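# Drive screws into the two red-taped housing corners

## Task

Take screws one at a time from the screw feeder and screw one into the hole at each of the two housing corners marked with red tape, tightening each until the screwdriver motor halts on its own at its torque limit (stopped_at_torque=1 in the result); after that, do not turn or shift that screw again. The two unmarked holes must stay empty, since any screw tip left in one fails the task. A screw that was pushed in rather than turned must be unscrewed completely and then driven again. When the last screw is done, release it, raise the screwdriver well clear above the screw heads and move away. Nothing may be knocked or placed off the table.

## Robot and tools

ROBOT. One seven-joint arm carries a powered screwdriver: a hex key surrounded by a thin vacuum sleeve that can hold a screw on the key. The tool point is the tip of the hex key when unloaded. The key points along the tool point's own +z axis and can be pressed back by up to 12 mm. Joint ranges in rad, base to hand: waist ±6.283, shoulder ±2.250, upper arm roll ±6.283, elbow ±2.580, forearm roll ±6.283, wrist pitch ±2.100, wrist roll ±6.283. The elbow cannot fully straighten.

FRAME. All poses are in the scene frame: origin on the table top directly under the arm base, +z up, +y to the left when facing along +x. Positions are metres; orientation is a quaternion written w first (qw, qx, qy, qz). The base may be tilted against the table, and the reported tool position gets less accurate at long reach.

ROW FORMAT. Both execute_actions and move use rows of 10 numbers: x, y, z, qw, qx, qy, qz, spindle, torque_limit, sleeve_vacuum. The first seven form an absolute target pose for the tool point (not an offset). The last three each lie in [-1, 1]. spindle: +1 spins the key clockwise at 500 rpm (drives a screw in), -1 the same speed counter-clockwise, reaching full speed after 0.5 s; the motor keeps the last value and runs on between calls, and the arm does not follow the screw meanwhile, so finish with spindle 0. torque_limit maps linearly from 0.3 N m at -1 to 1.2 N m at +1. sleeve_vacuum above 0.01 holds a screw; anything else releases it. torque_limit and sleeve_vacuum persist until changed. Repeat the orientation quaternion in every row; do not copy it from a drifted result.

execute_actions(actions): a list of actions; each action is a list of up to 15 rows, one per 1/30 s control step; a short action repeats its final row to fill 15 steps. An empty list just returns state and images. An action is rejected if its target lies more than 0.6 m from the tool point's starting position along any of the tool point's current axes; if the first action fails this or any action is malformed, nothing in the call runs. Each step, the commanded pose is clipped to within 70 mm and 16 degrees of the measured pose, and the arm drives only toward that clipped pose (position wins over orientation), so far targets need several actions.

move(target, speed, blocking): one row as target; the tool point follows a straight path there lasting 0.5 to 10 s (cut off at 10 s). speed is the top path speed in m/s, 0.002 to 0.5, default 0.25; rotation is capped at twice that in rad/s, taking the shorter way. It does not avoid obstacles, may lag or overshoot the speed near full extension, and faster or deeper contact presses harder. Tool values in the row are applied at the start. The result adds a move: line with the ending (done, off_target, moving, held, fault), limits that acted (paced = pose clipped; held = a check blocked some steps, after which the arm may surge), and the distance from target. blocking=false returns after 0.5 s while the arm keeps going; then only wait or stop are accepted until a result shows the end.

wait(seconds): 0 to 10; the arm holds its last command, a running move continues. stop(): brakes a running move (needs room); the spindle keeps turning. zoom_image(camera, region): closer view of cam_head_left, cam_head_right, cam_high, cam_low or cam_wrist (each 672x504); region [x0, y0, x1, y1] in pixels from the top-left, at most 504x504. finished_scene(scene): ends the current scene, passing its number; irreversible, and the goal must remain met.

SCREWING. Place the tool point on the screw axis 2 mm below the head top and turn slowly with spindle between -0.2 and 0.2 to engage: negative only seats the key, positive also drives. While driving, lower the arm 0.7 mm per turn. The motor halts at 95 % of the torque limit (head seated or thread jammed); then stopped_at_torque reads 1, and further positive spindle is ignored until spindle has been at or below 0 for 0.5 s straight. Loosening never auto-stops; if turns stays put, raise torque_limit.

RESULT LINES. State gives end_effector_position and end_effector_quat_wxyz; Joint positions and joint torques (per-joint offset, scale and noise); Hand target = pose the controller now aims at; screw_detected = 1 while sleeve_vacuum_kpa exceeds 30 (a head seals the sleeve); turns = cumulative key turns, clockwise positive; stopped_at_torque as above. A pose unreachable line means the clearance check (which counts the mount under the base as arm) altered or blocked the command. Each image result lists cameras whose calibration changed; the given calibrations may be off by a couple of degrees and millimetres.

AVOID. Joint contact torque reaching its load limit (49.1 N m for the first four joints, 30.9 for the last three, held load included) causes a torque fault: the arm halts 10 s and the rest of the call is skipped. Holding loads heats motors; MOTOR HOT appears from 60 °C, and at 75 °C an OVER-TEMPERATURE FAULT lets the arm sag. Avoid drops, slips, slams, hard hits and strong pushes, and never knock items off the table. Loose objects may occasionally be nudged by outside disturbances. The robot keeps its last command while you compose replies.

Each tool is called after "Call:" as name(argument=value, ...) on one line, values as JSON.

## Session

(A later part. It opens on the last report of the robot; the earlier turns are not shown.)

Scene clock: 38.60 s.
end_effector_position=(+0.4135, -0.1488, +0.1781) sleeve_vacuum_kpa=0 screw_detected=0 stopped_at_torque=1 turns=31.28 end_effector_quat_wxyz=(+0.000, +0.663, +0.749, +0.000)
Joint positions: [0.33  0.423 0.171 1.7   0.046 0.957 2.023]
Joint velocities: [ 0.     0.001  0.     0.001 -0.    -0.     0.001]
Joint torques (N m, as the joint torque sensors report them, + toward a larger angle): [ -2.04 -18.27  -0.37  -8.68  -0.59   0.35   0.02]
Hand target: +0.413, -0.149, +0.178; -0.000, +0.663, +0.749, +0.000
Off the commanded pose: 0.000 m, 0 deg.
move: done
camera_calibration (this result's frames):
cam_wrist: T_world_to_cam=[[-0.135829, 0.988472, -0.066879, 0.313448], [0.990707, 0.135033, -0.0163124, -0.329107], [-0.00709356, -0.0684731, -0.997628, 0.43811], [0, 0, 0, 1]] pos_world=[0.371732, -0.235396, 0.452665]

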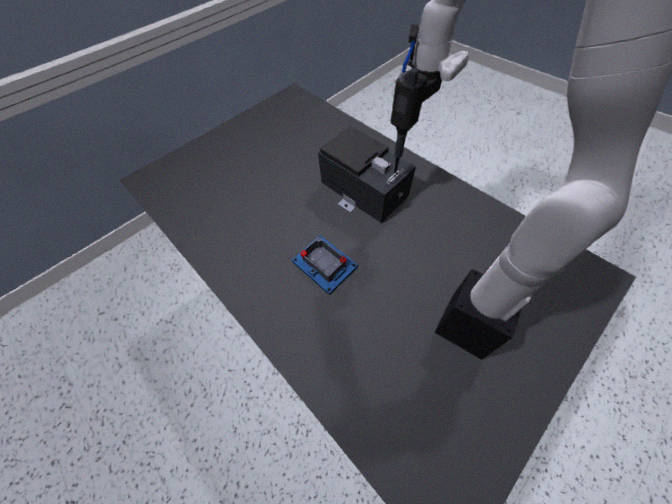

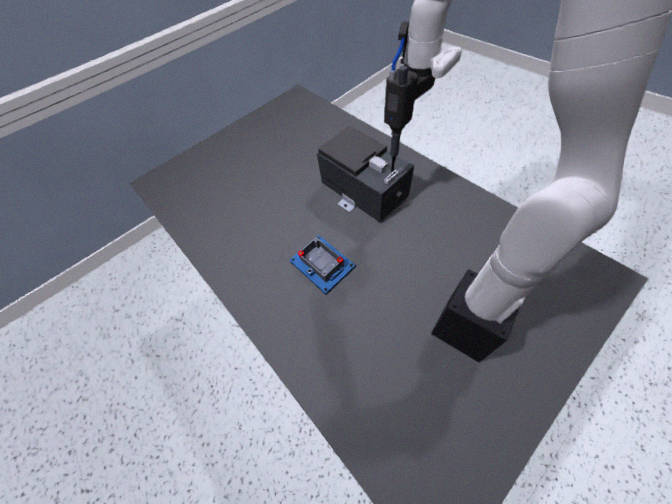

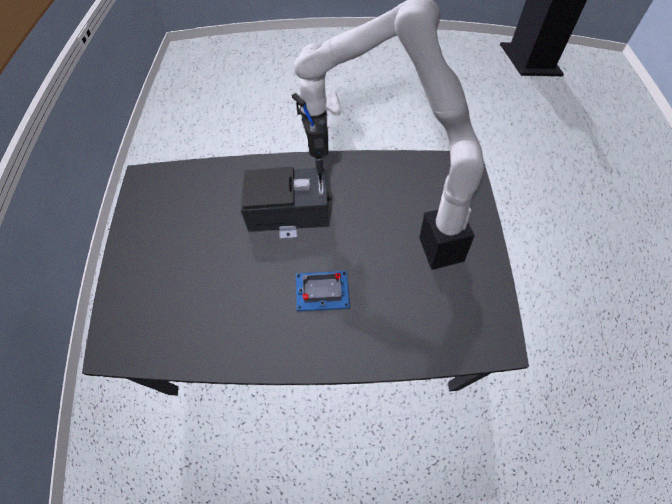

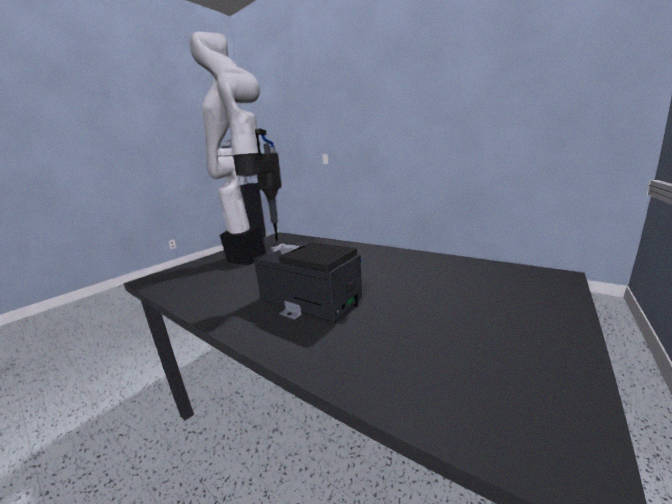

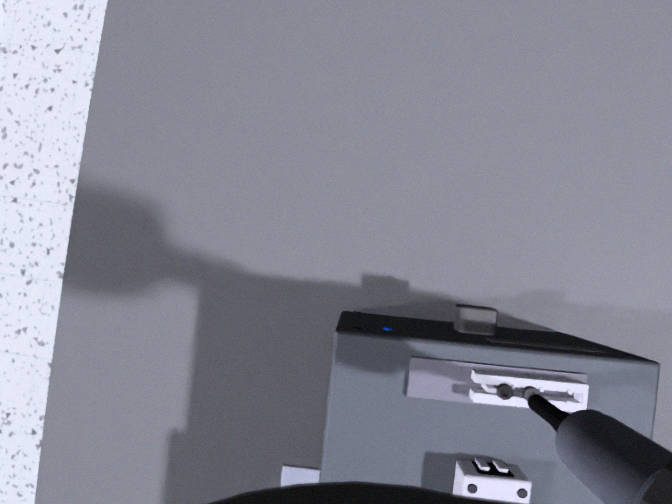

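Call:
execute_actions(actions=[[[0.413,-0.1486,0.172,0,0.663,0.749,0,-0.15,0,1]],[[0.4127,-0.1486,0.168,0,0.663,0.749,0,-0.15,0,1]],[[0.4125,-0.1486,0.166,0,0.663,0.749,0,-0.15,0,1]],[[0.4125,-0.1486,0.166,0,0.663,0.749,0,0,0,1]]])

Call:
move(target=[0.413,-0.1486,0.21,0,0.663,0.749,0,0,0,1], speed=0.1)

Call:
move(target=[0.45,0.08,0.2,0,0.663,0.749,0,0,0,1])

Call:
move(target=[0.466,0.188,0.08,0,0.663,0.749,0,0,0,1], speed=0.15)

Call:
zoom_image(camera="cam_wrist", region=[470,340,630,460])

Scene clock: 41.40 s.
end_effector_position=(+0.4137, -0.1486, +0.1673) sleeve_vacuum_kpa=14 screw_detected=0 stopped_at_torque=1 turns=29.44 end_effector_quat_wxyz=(+0.001, +0.663, +0.749, +0.001)
Joint positions: [0.333 0.436 0.17  1.719 0.044 0.922 2.025]
Joint velocities: [-0.001 -0.     0.001 -0.     0.001 -0.     0.   ]
Joint torques (N m, as the joint torque sensors report them, + toward a larger angle): [ -1.78 -16.83   0.02  -7.55  -0.37   0.26   0.08]
Hand target: +0.412, -0.149, +0.166; +0.000, +0.663, +0.749, -0.000
Off the commanded pose: 0.002 m, 0 deg.
camera_calibration (this result's frames):
cam_wrist: T_world_to_cam=[[-0.135343, 0.988489, -0.0676102, 0.312562], [0.99079, 0.134743, -0.0133693, -0.330088], [-0.00410541, -0.0687969, -0.997622, 0.426089], [0, 0, 0, 1]] pos_world=[0.3711, -0.235174, 0.441795]

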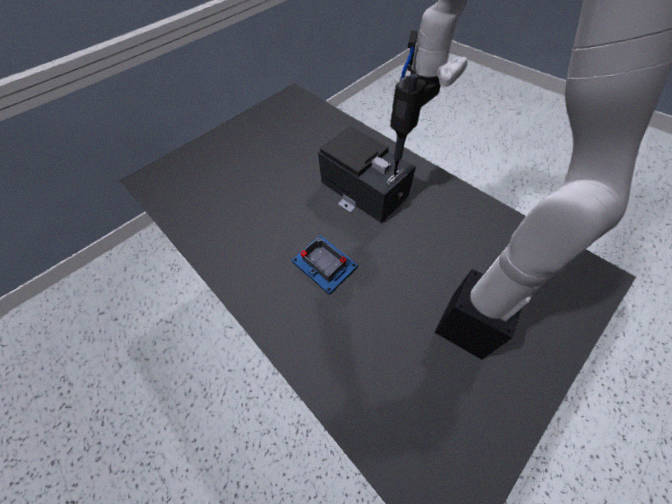

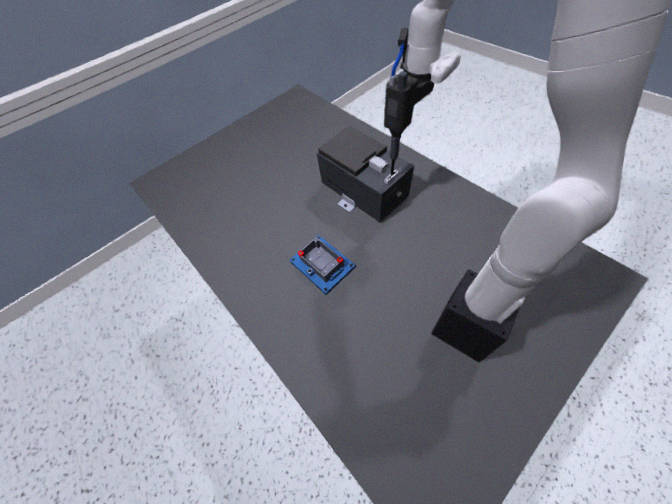

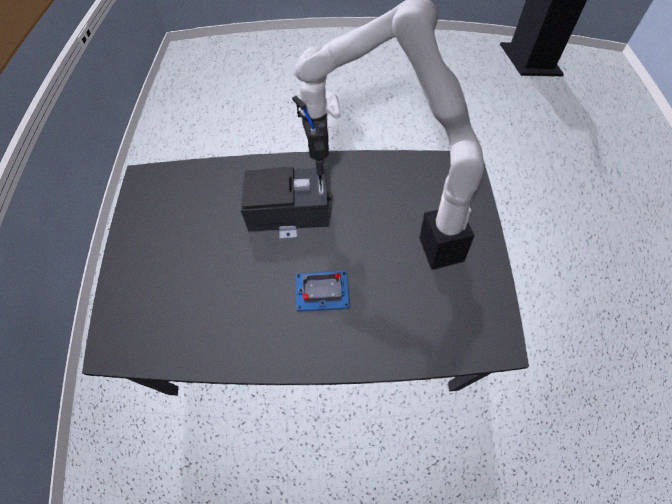

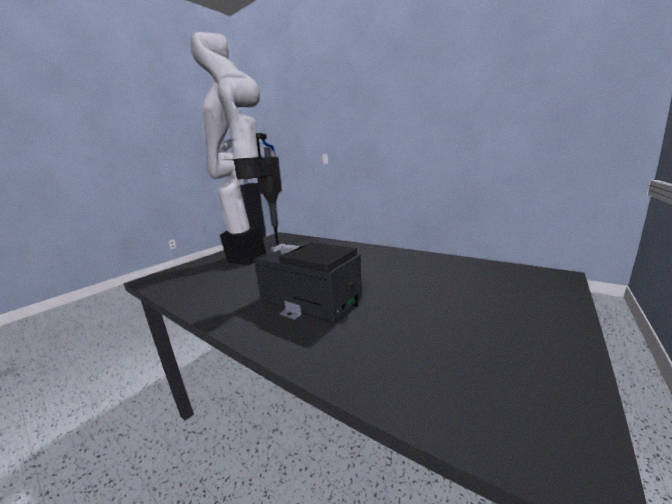

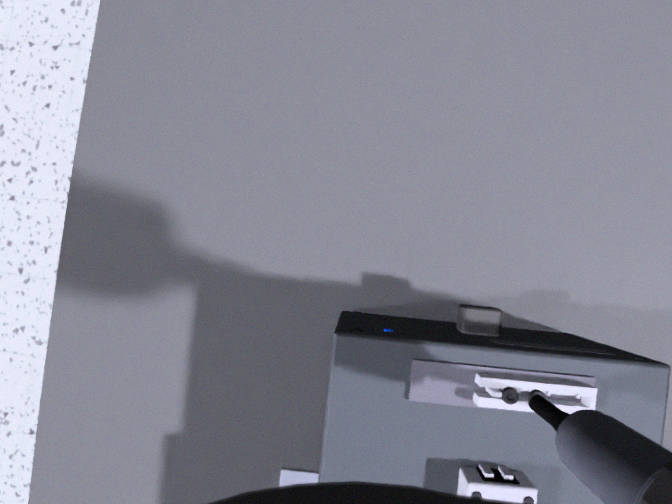

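Scene clock: 42.13 s.
end_effector_position=(+0.4129, -0.1487, +0.2099) sleeve_vacuum_kpa=14 screw_detected=0 stopped_at_torque=1 turns=29.44 end_effector_quat_wxyz=(-0.000, +0.663, +0.749, -0.000)
Joint positions: [0.318 0.38  0.174 1.652 0.05  1.048 2.019]
Joint velocities: [-0.003 -0.002 -0.001  0.    -0.     0.    -0.001]
Joint torques (N m, as the joint torque sensors report them, + toward a larger angle): [ -2.03 -18.15  -0.52  -9.15  -0.64   0.44  -0.03]
Hand target: +0.413, -0.149, +0.210; +0.000, +0.663, +0.749, -0.000
Off the commanded pose: 0.000 m, 0 deg.
move: done
camera_calibration (this result's frames):
cam_wrist: T_world_to_cam=[[-0.135344, 0.988529, -0.0670198, 0.315276], [0.99077, 0.134513, -0.0167898, -0.327973], [-0.00758217, -0.0686736, -0.99761, 0.470029], [0, 0, 0, 1]] pos_world=[0.37118, -0.235265, 0.484529]

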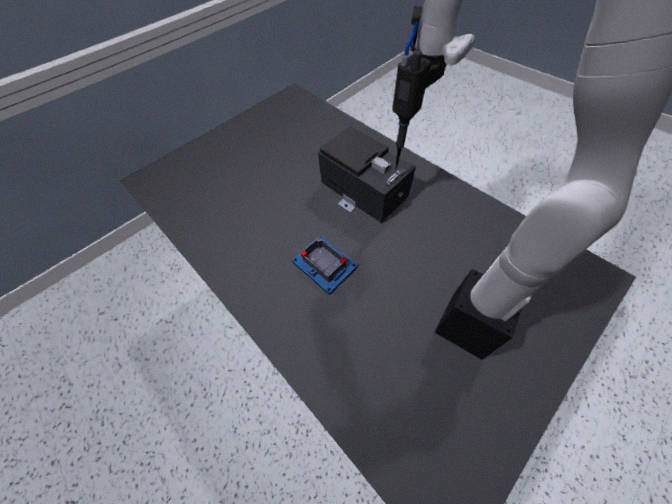

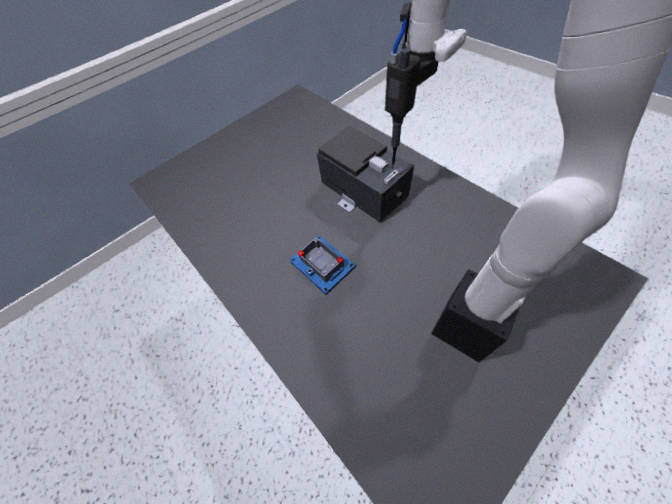

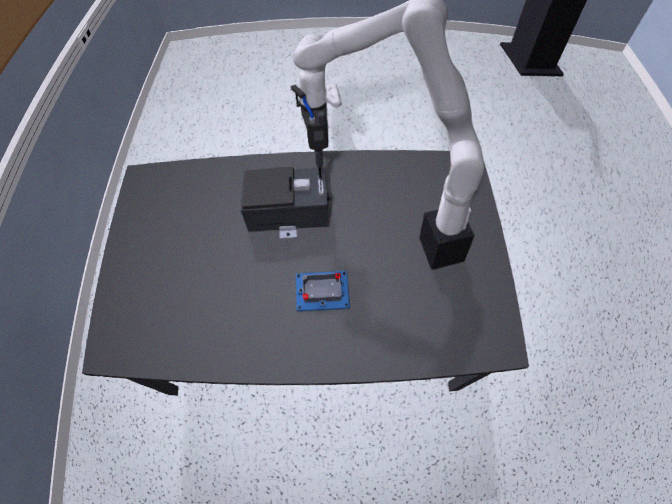

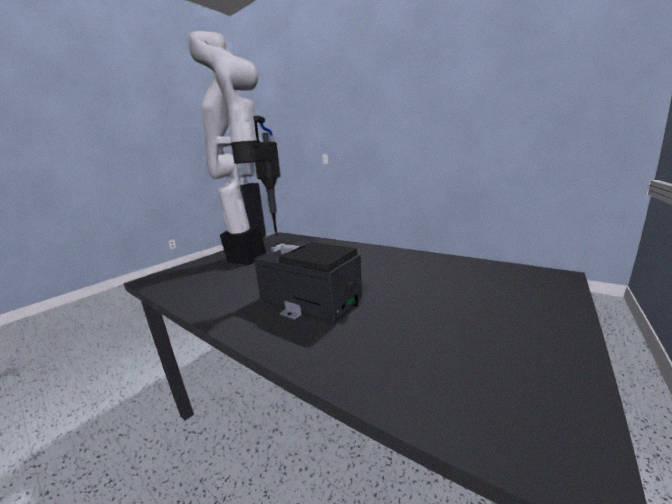

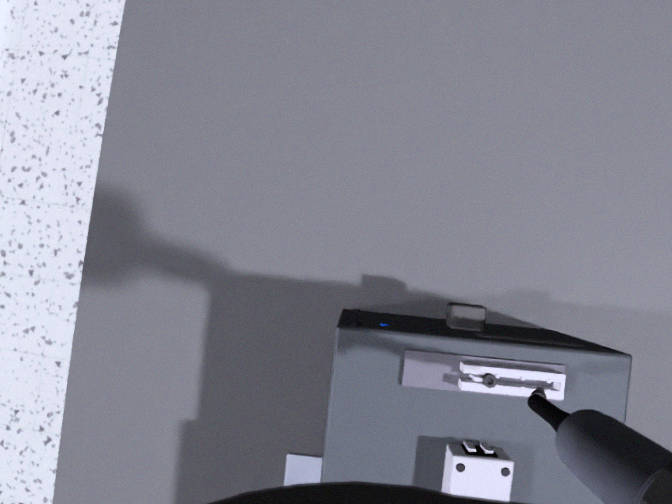

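Scene clock: 43.43 s.
end_effector_position=(+0.4512, +0.0791, +0.2001) sleeve_vacuum_kpa=14 screw_detected=0 stopped_at_torque=1 turns=29.44 end_effector_quat_wxyz=(+0.000, +0.663, +0.748, +0.000)
Joint positions: [-0.138  0.448  0.093  1.671  0.102  1.022  1.456]
Joint velocities: [-0.009  0.005 -0.01  -0.     0.002  0.001 -0.006]
Joint torques (N m, as the joint torque sensors report them, + toward a larger angle): [ -2.34 -19.03  -1.35  -9.24  -0.69  -0.12   0.17]
Hand target: +0.451, +0.080, +0.200; +0.000, +0.663, +0.749, +0.000
Off the commanded pose: 0.002 m, 0 deg.
move: done
camera_calibration (this result's frames):
cam_wrist: T_world_to_cam=[[-0.134222, 0.988679, -0.0670663, 0.0941468], [0.990932, 0.133491, -0.0152951, -0.397068], [-0.00616924, -0.0685111, -0.997631, 0.475577], [0, 0, 0, 1]] pos_world=[0.409038, -0.00749391, 0.474691]

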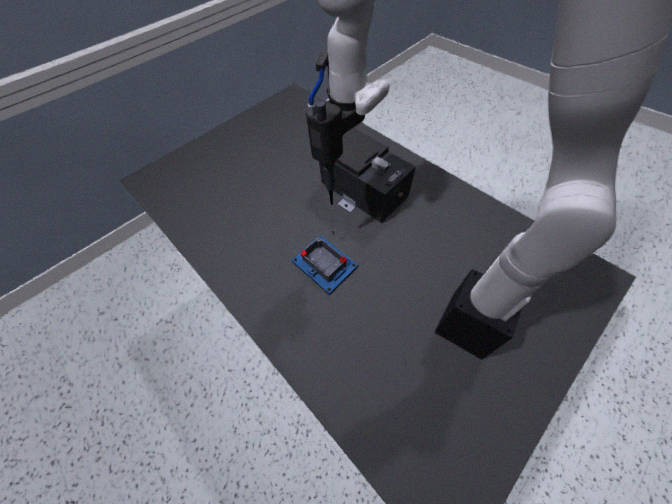

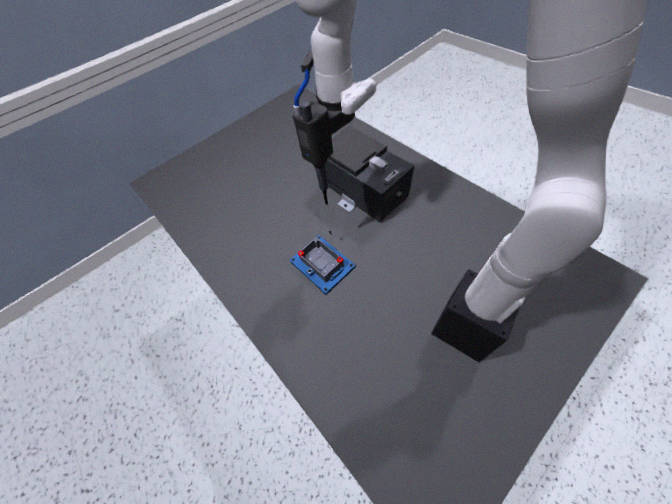

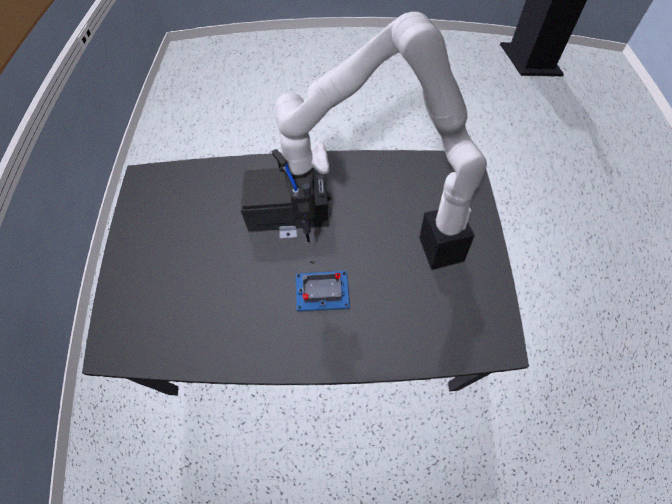

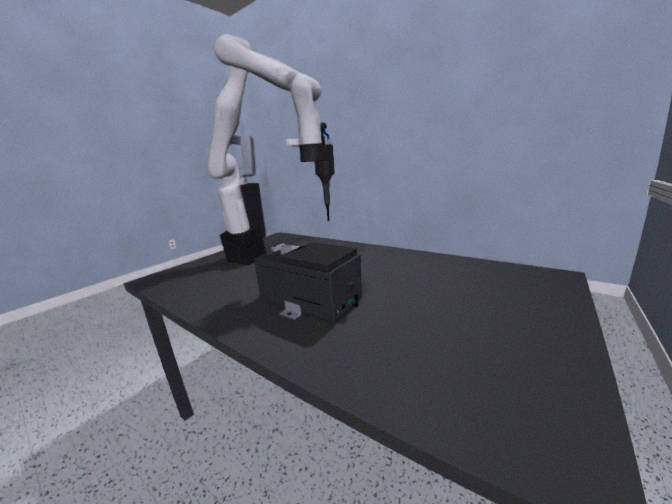

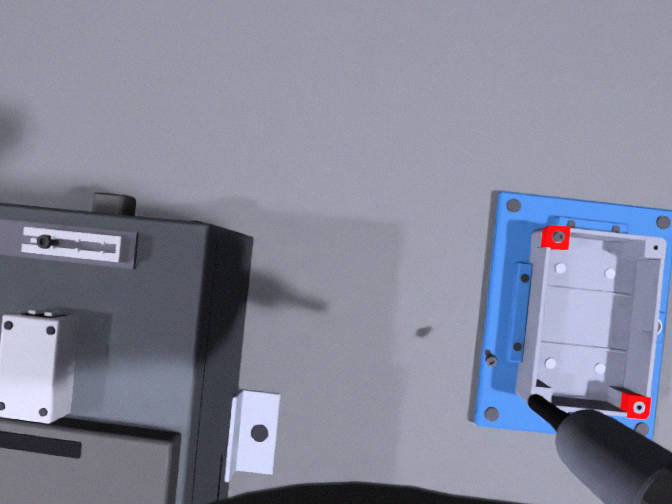

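Scene clock: 44.87 s.
end_effector_position=(+0.4668, +0.1881, +0.0804) sleeve_vacuum_kpa=14 screw_detected=0 stopped_at_torque=1 turns=29.44 end_effector_quat_wxyz=(-0.000, +0.663, +0.749, +0.001)
Joint positions: [-0.3    0.725  0.076  1.676  0.108  0.765  1.244]
Joint velocities: [-0.002  0.007 -0.002 -0.     0.001  0.001  0.   ]
Joint torques (N m, as the joint torque sensors report them, + toward a larger angle): [ -2.55 -22.13  -1.04  -7.78  -0.56  -0.26  -0.03]
Hand target: +0.466, +0.188, +0.080; -0.000, +0.663, +0.749, +0.000
Off the commanded pose: 0.001 m, 0 deg.
move: done
camera_calibration (this result's frames):
cam_wrist: T_world_to_cam=[[-0.135534, 0.988558, -0.0662135, -0.0190129], [0.99075, 0.134779, -0.015763, -0.428989], [-0.00665845, -0.0677375, -0.997681, 0.363766], [0, 0, 0, 1]] pos_world=[0.424866, 0.101255, 0.354901]

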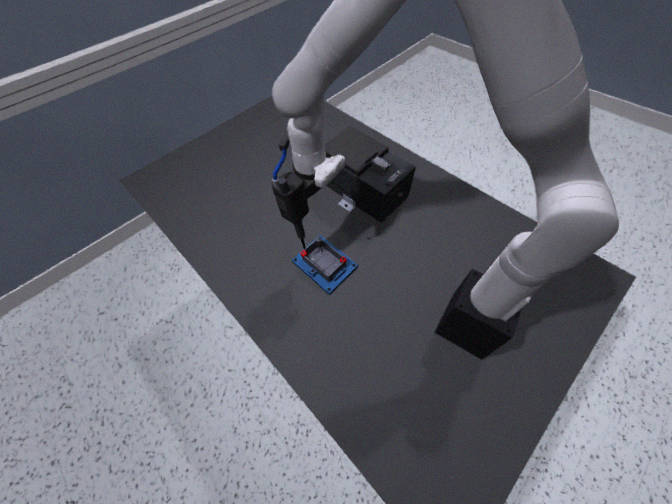

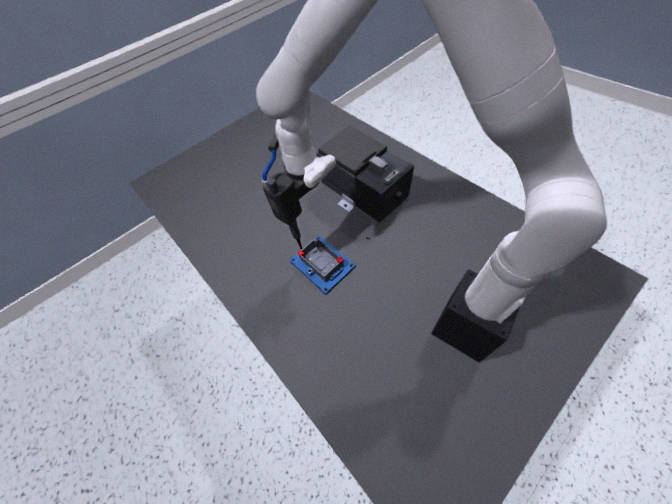

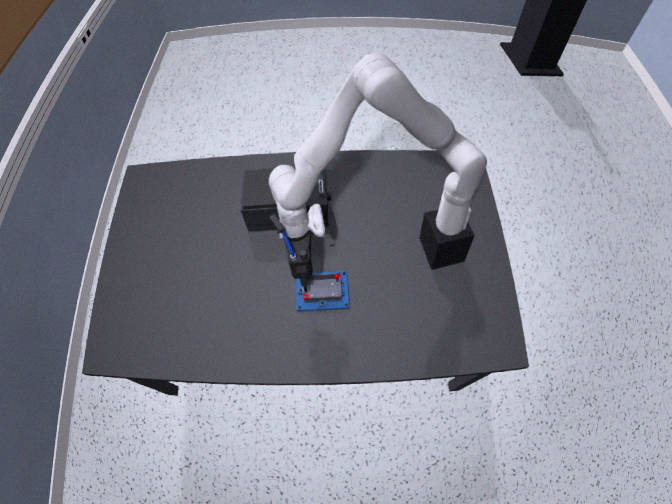

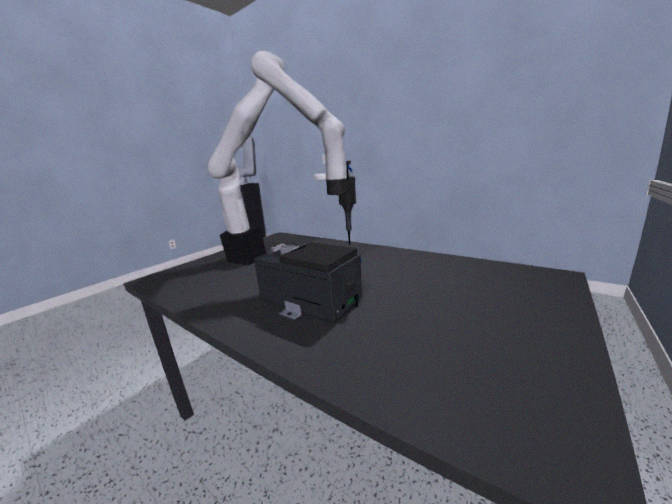

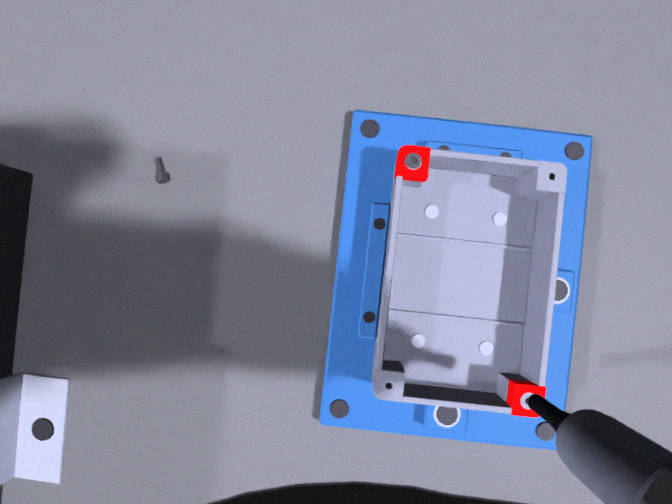

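Region (470, 340, 630, 460) of cam_wrist's 672x504 image, scaled by 3.150; it fills the top 378 rows of this view, and the rest is white.

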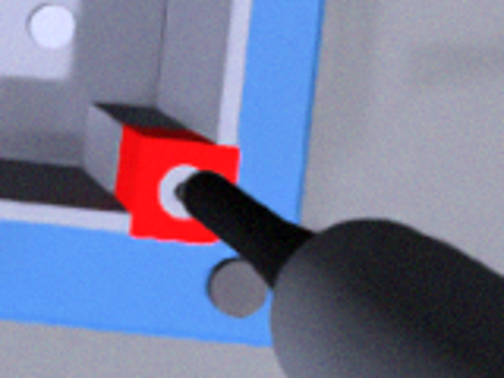

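Call:
move(target=[0.45,0.08,0.21,0,0.663,0.749,0,0,0,0])

Call:
move(target=[0.4137,-0.1608,0.2,0,0.663,0.749,0,0,0,0])

Call:
move(target=[0.4137,-0.1608,0.178,0,0.663,0.749,0,0,0,0], speed=0.05)

Call:
zoom_image(camera="cam_wrist", region=[470,340,630,460])

Scene clock: 46.90 s.
end_effector_position=(+0.4494, +0.0799, +0.2097) sleeve_vacuum_kpa=0 screw_detected=0 stopped_at_torque=1 turns=29.44 end_effector_quat_wxyz=(+0.000, +0.663, +0.749, -0.000)
Joint positions: [-0.146  0.435  0.096  1.659  0.101  1.05   1.456]
Joint velocities: [ 0.001 -0.004  0.004 -0.001 -0.001 -0.     0.   ]
Joint torques (N m, as the joint torque sensors report them, + toward a larger angle): [ -2.4  -18.24  -0.97  -9.53  -0.71  -0.05   0.01]
Hand target: +0.450, +0.080, +0.210; +0.000, +0.663, +0.749, -0.000
Off the commanded pose: 0.001 m, 0 deg.
move: done
camera_calibration (this result's frames):
cam_wrist: T_world_to_cam=[[-0.135698, 0.988444, -0.0675599, 0.0944976], [0.99072, 0.134847, -0.0170256, -0.394879], [-0.00771862, -0.0692433, -0.99757, 0.485945], [0, 0, 0, 1]] pos_world=[0.407789, -0.00650883, 0.484425]

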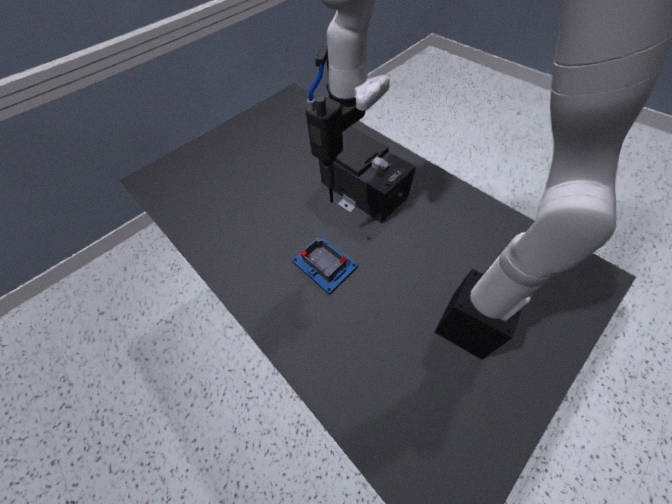

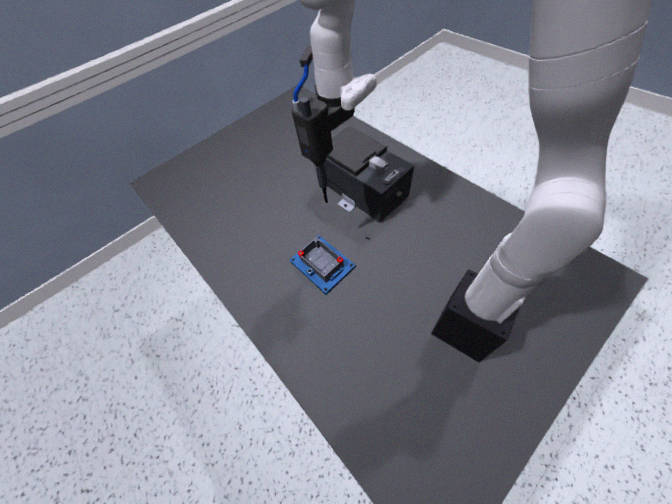

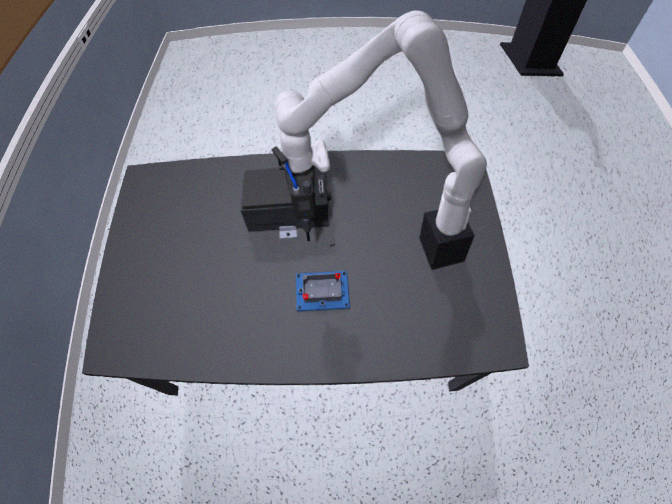

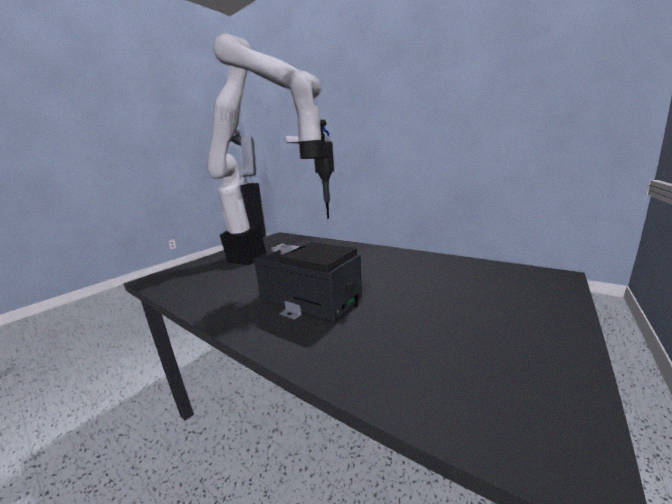

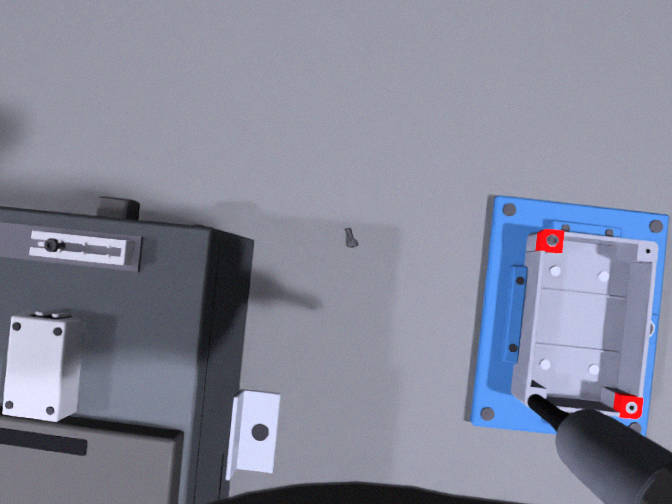

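Scene clock: 48.27 s.
end_effector_position=(+0.4130, -0.1598, +0.2003) sleeve_vacuum_kpa=0 screw_detected=0 stopped_at_torque=1 turns=29.44 end_effector_quat_wxyz=(-0.000, +0.662, +0.749, -0.000)
Joint positions: [0.343 0.4   0.178 1.65  0.043 1.027 2.05 ]
Joint velocities: [ 0.01   0.005  0.012 -0.001 -0.003  0.001  0.006]
Joint torques (N m, as the joint torque sensors report them, + toward a larger angle): [ -1.69 -18.44  -0.04  -8.97  -0.63   0.46   0.1 ]
Hand target: +0.413, -0.160, +0.200; -0.000, +0.663, +0.749, -0.000
Off the commanded pose: 0.001 m, 0 deg.
move: done
camera_calibration (this result's frames):
cam_wrist: T_world_to_cam=[[-0.137357, 0.988269, -0.0667565, 0.326328], [0.990494, 0.136541, -0.016666, -0.326422], [-0.00735555, -0.0684111, -0.99763, 0.45968], [0, 0, 0, 1]] pos_world=[0.371524, -0.246483, 0.474935]

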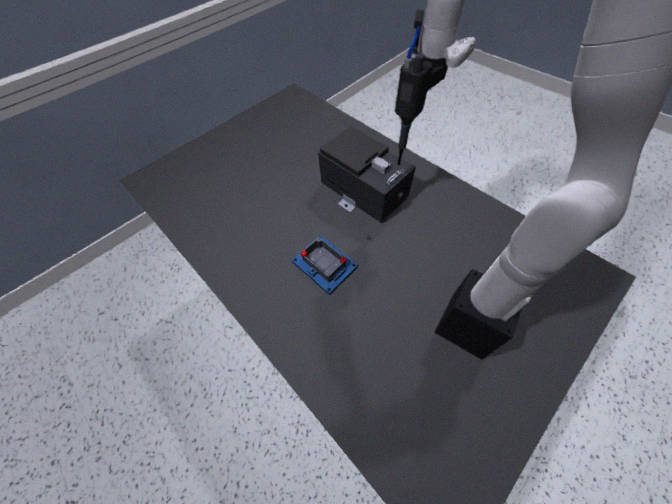

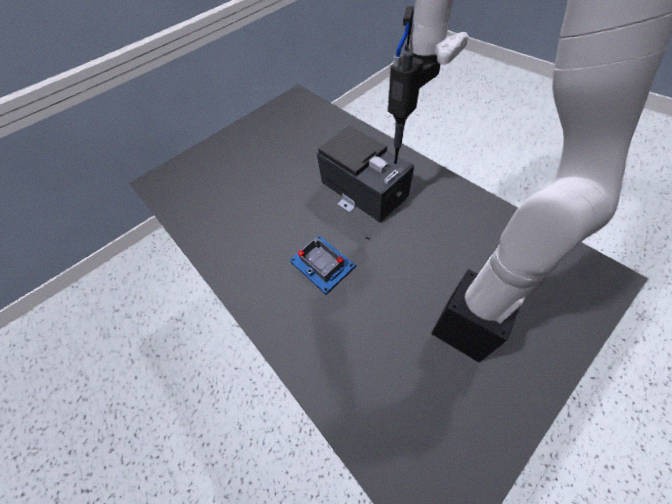

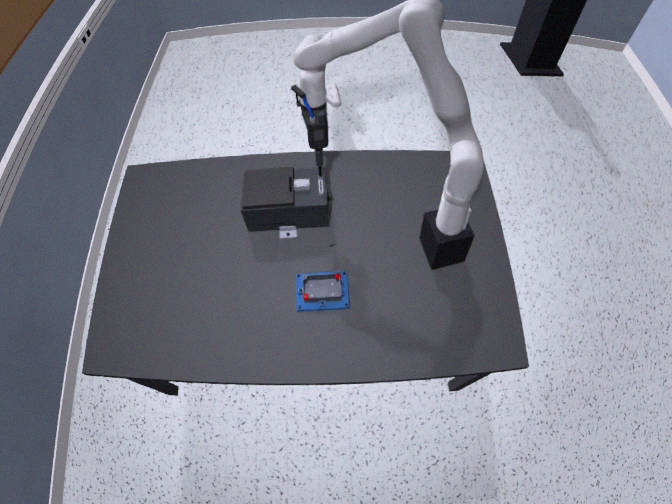

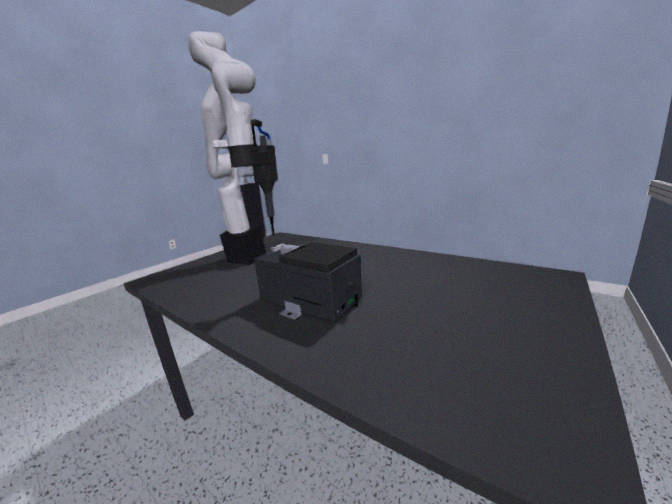

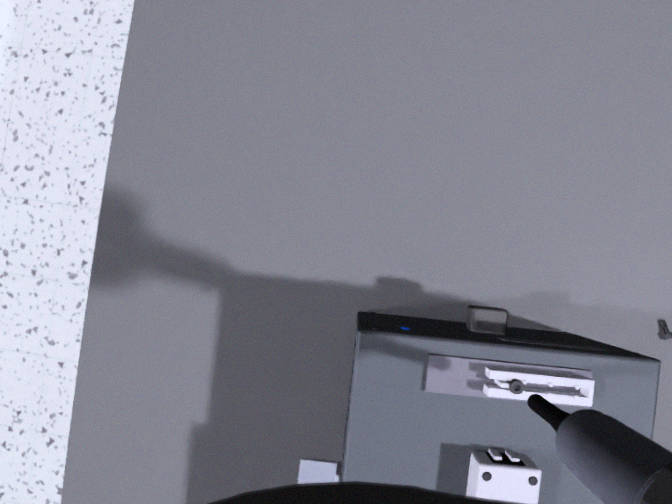

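Scene clock: 49.00 s.
end_effector_position=(+0.4138, -0.1608, +0.1781) sleeve_vacuum_kpa=0 screw_detected=0 stopped_at_torque=1 turns=29.44 end_effector_quat_wxyz=(+0.000, +0.663, +0.749, +0.000)
Joint positions: [0.352 0.431 0.177 1.681 0.039 0.965 2.054]
Joint velocities: [ 0.001  0.001  0.    -0.001 -0.    -0.    -0.001]
Joint torques (N m, as the joint torque sensors report them, + toward a larger angle): [ -1.91 -18.77  -0.1   -8.47  -0.58   0.44   0.03]
Hand target: +0.414, -0.161, +0.178; -0.000, +0.663, +0.749, +0.000
Off the commanded pose: 0.000 m, 0 deg.
move: done
camera_calibration (this result's frames):
cam_wrist: T_world_to_cam=[[-0.135832, 0.988472, -0.0668805, 0.325352], [0.990706, 0.135035, -0.0163193, -0.327781], [-0.00709993, -0.0684756, -0.997628, 0.43729], [0, 0, 0, 1]] pos_world=[0.372032, -0.247396, 0.452663]

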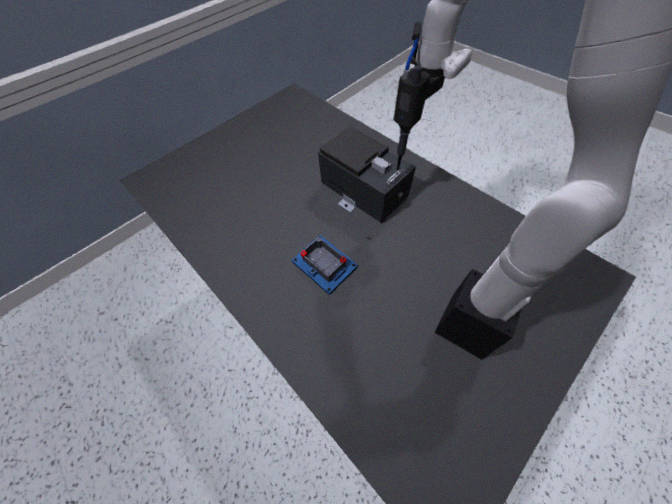

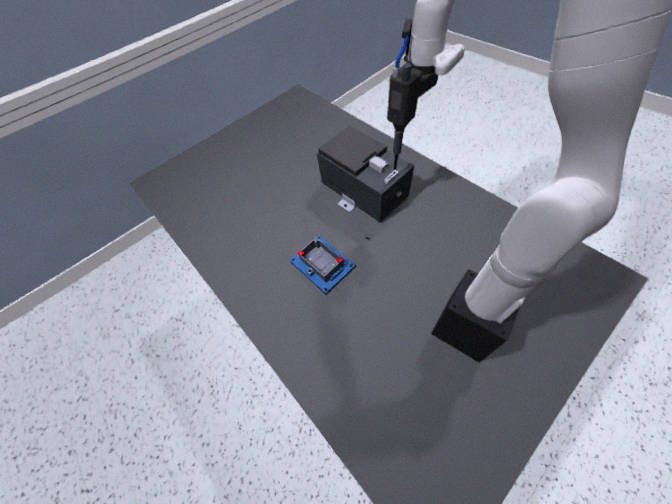

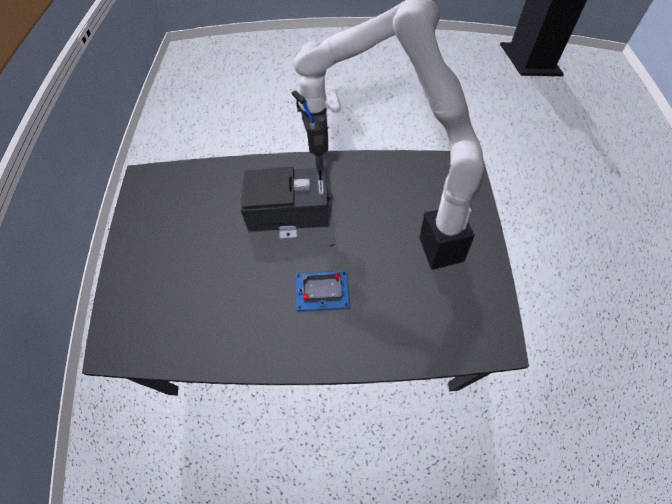

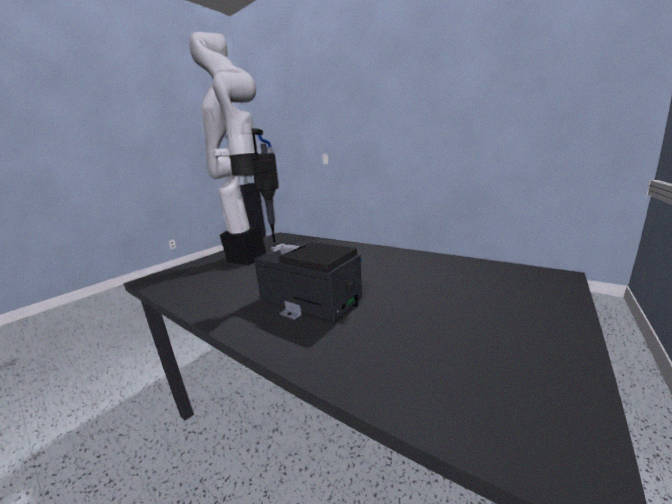

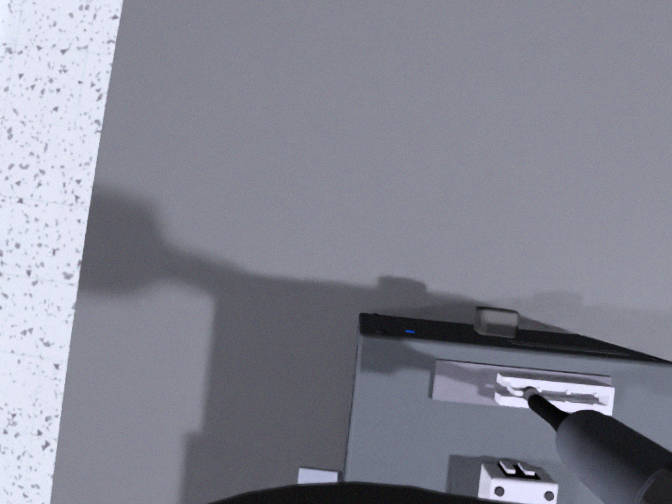

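Region (470, 340, 630, 460) of cam_wrist's 672x504 image, scaled by 3.150; it fills the top 378 rows of this view, and the rest is white.

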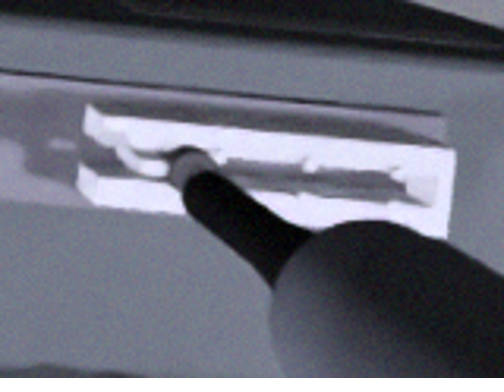

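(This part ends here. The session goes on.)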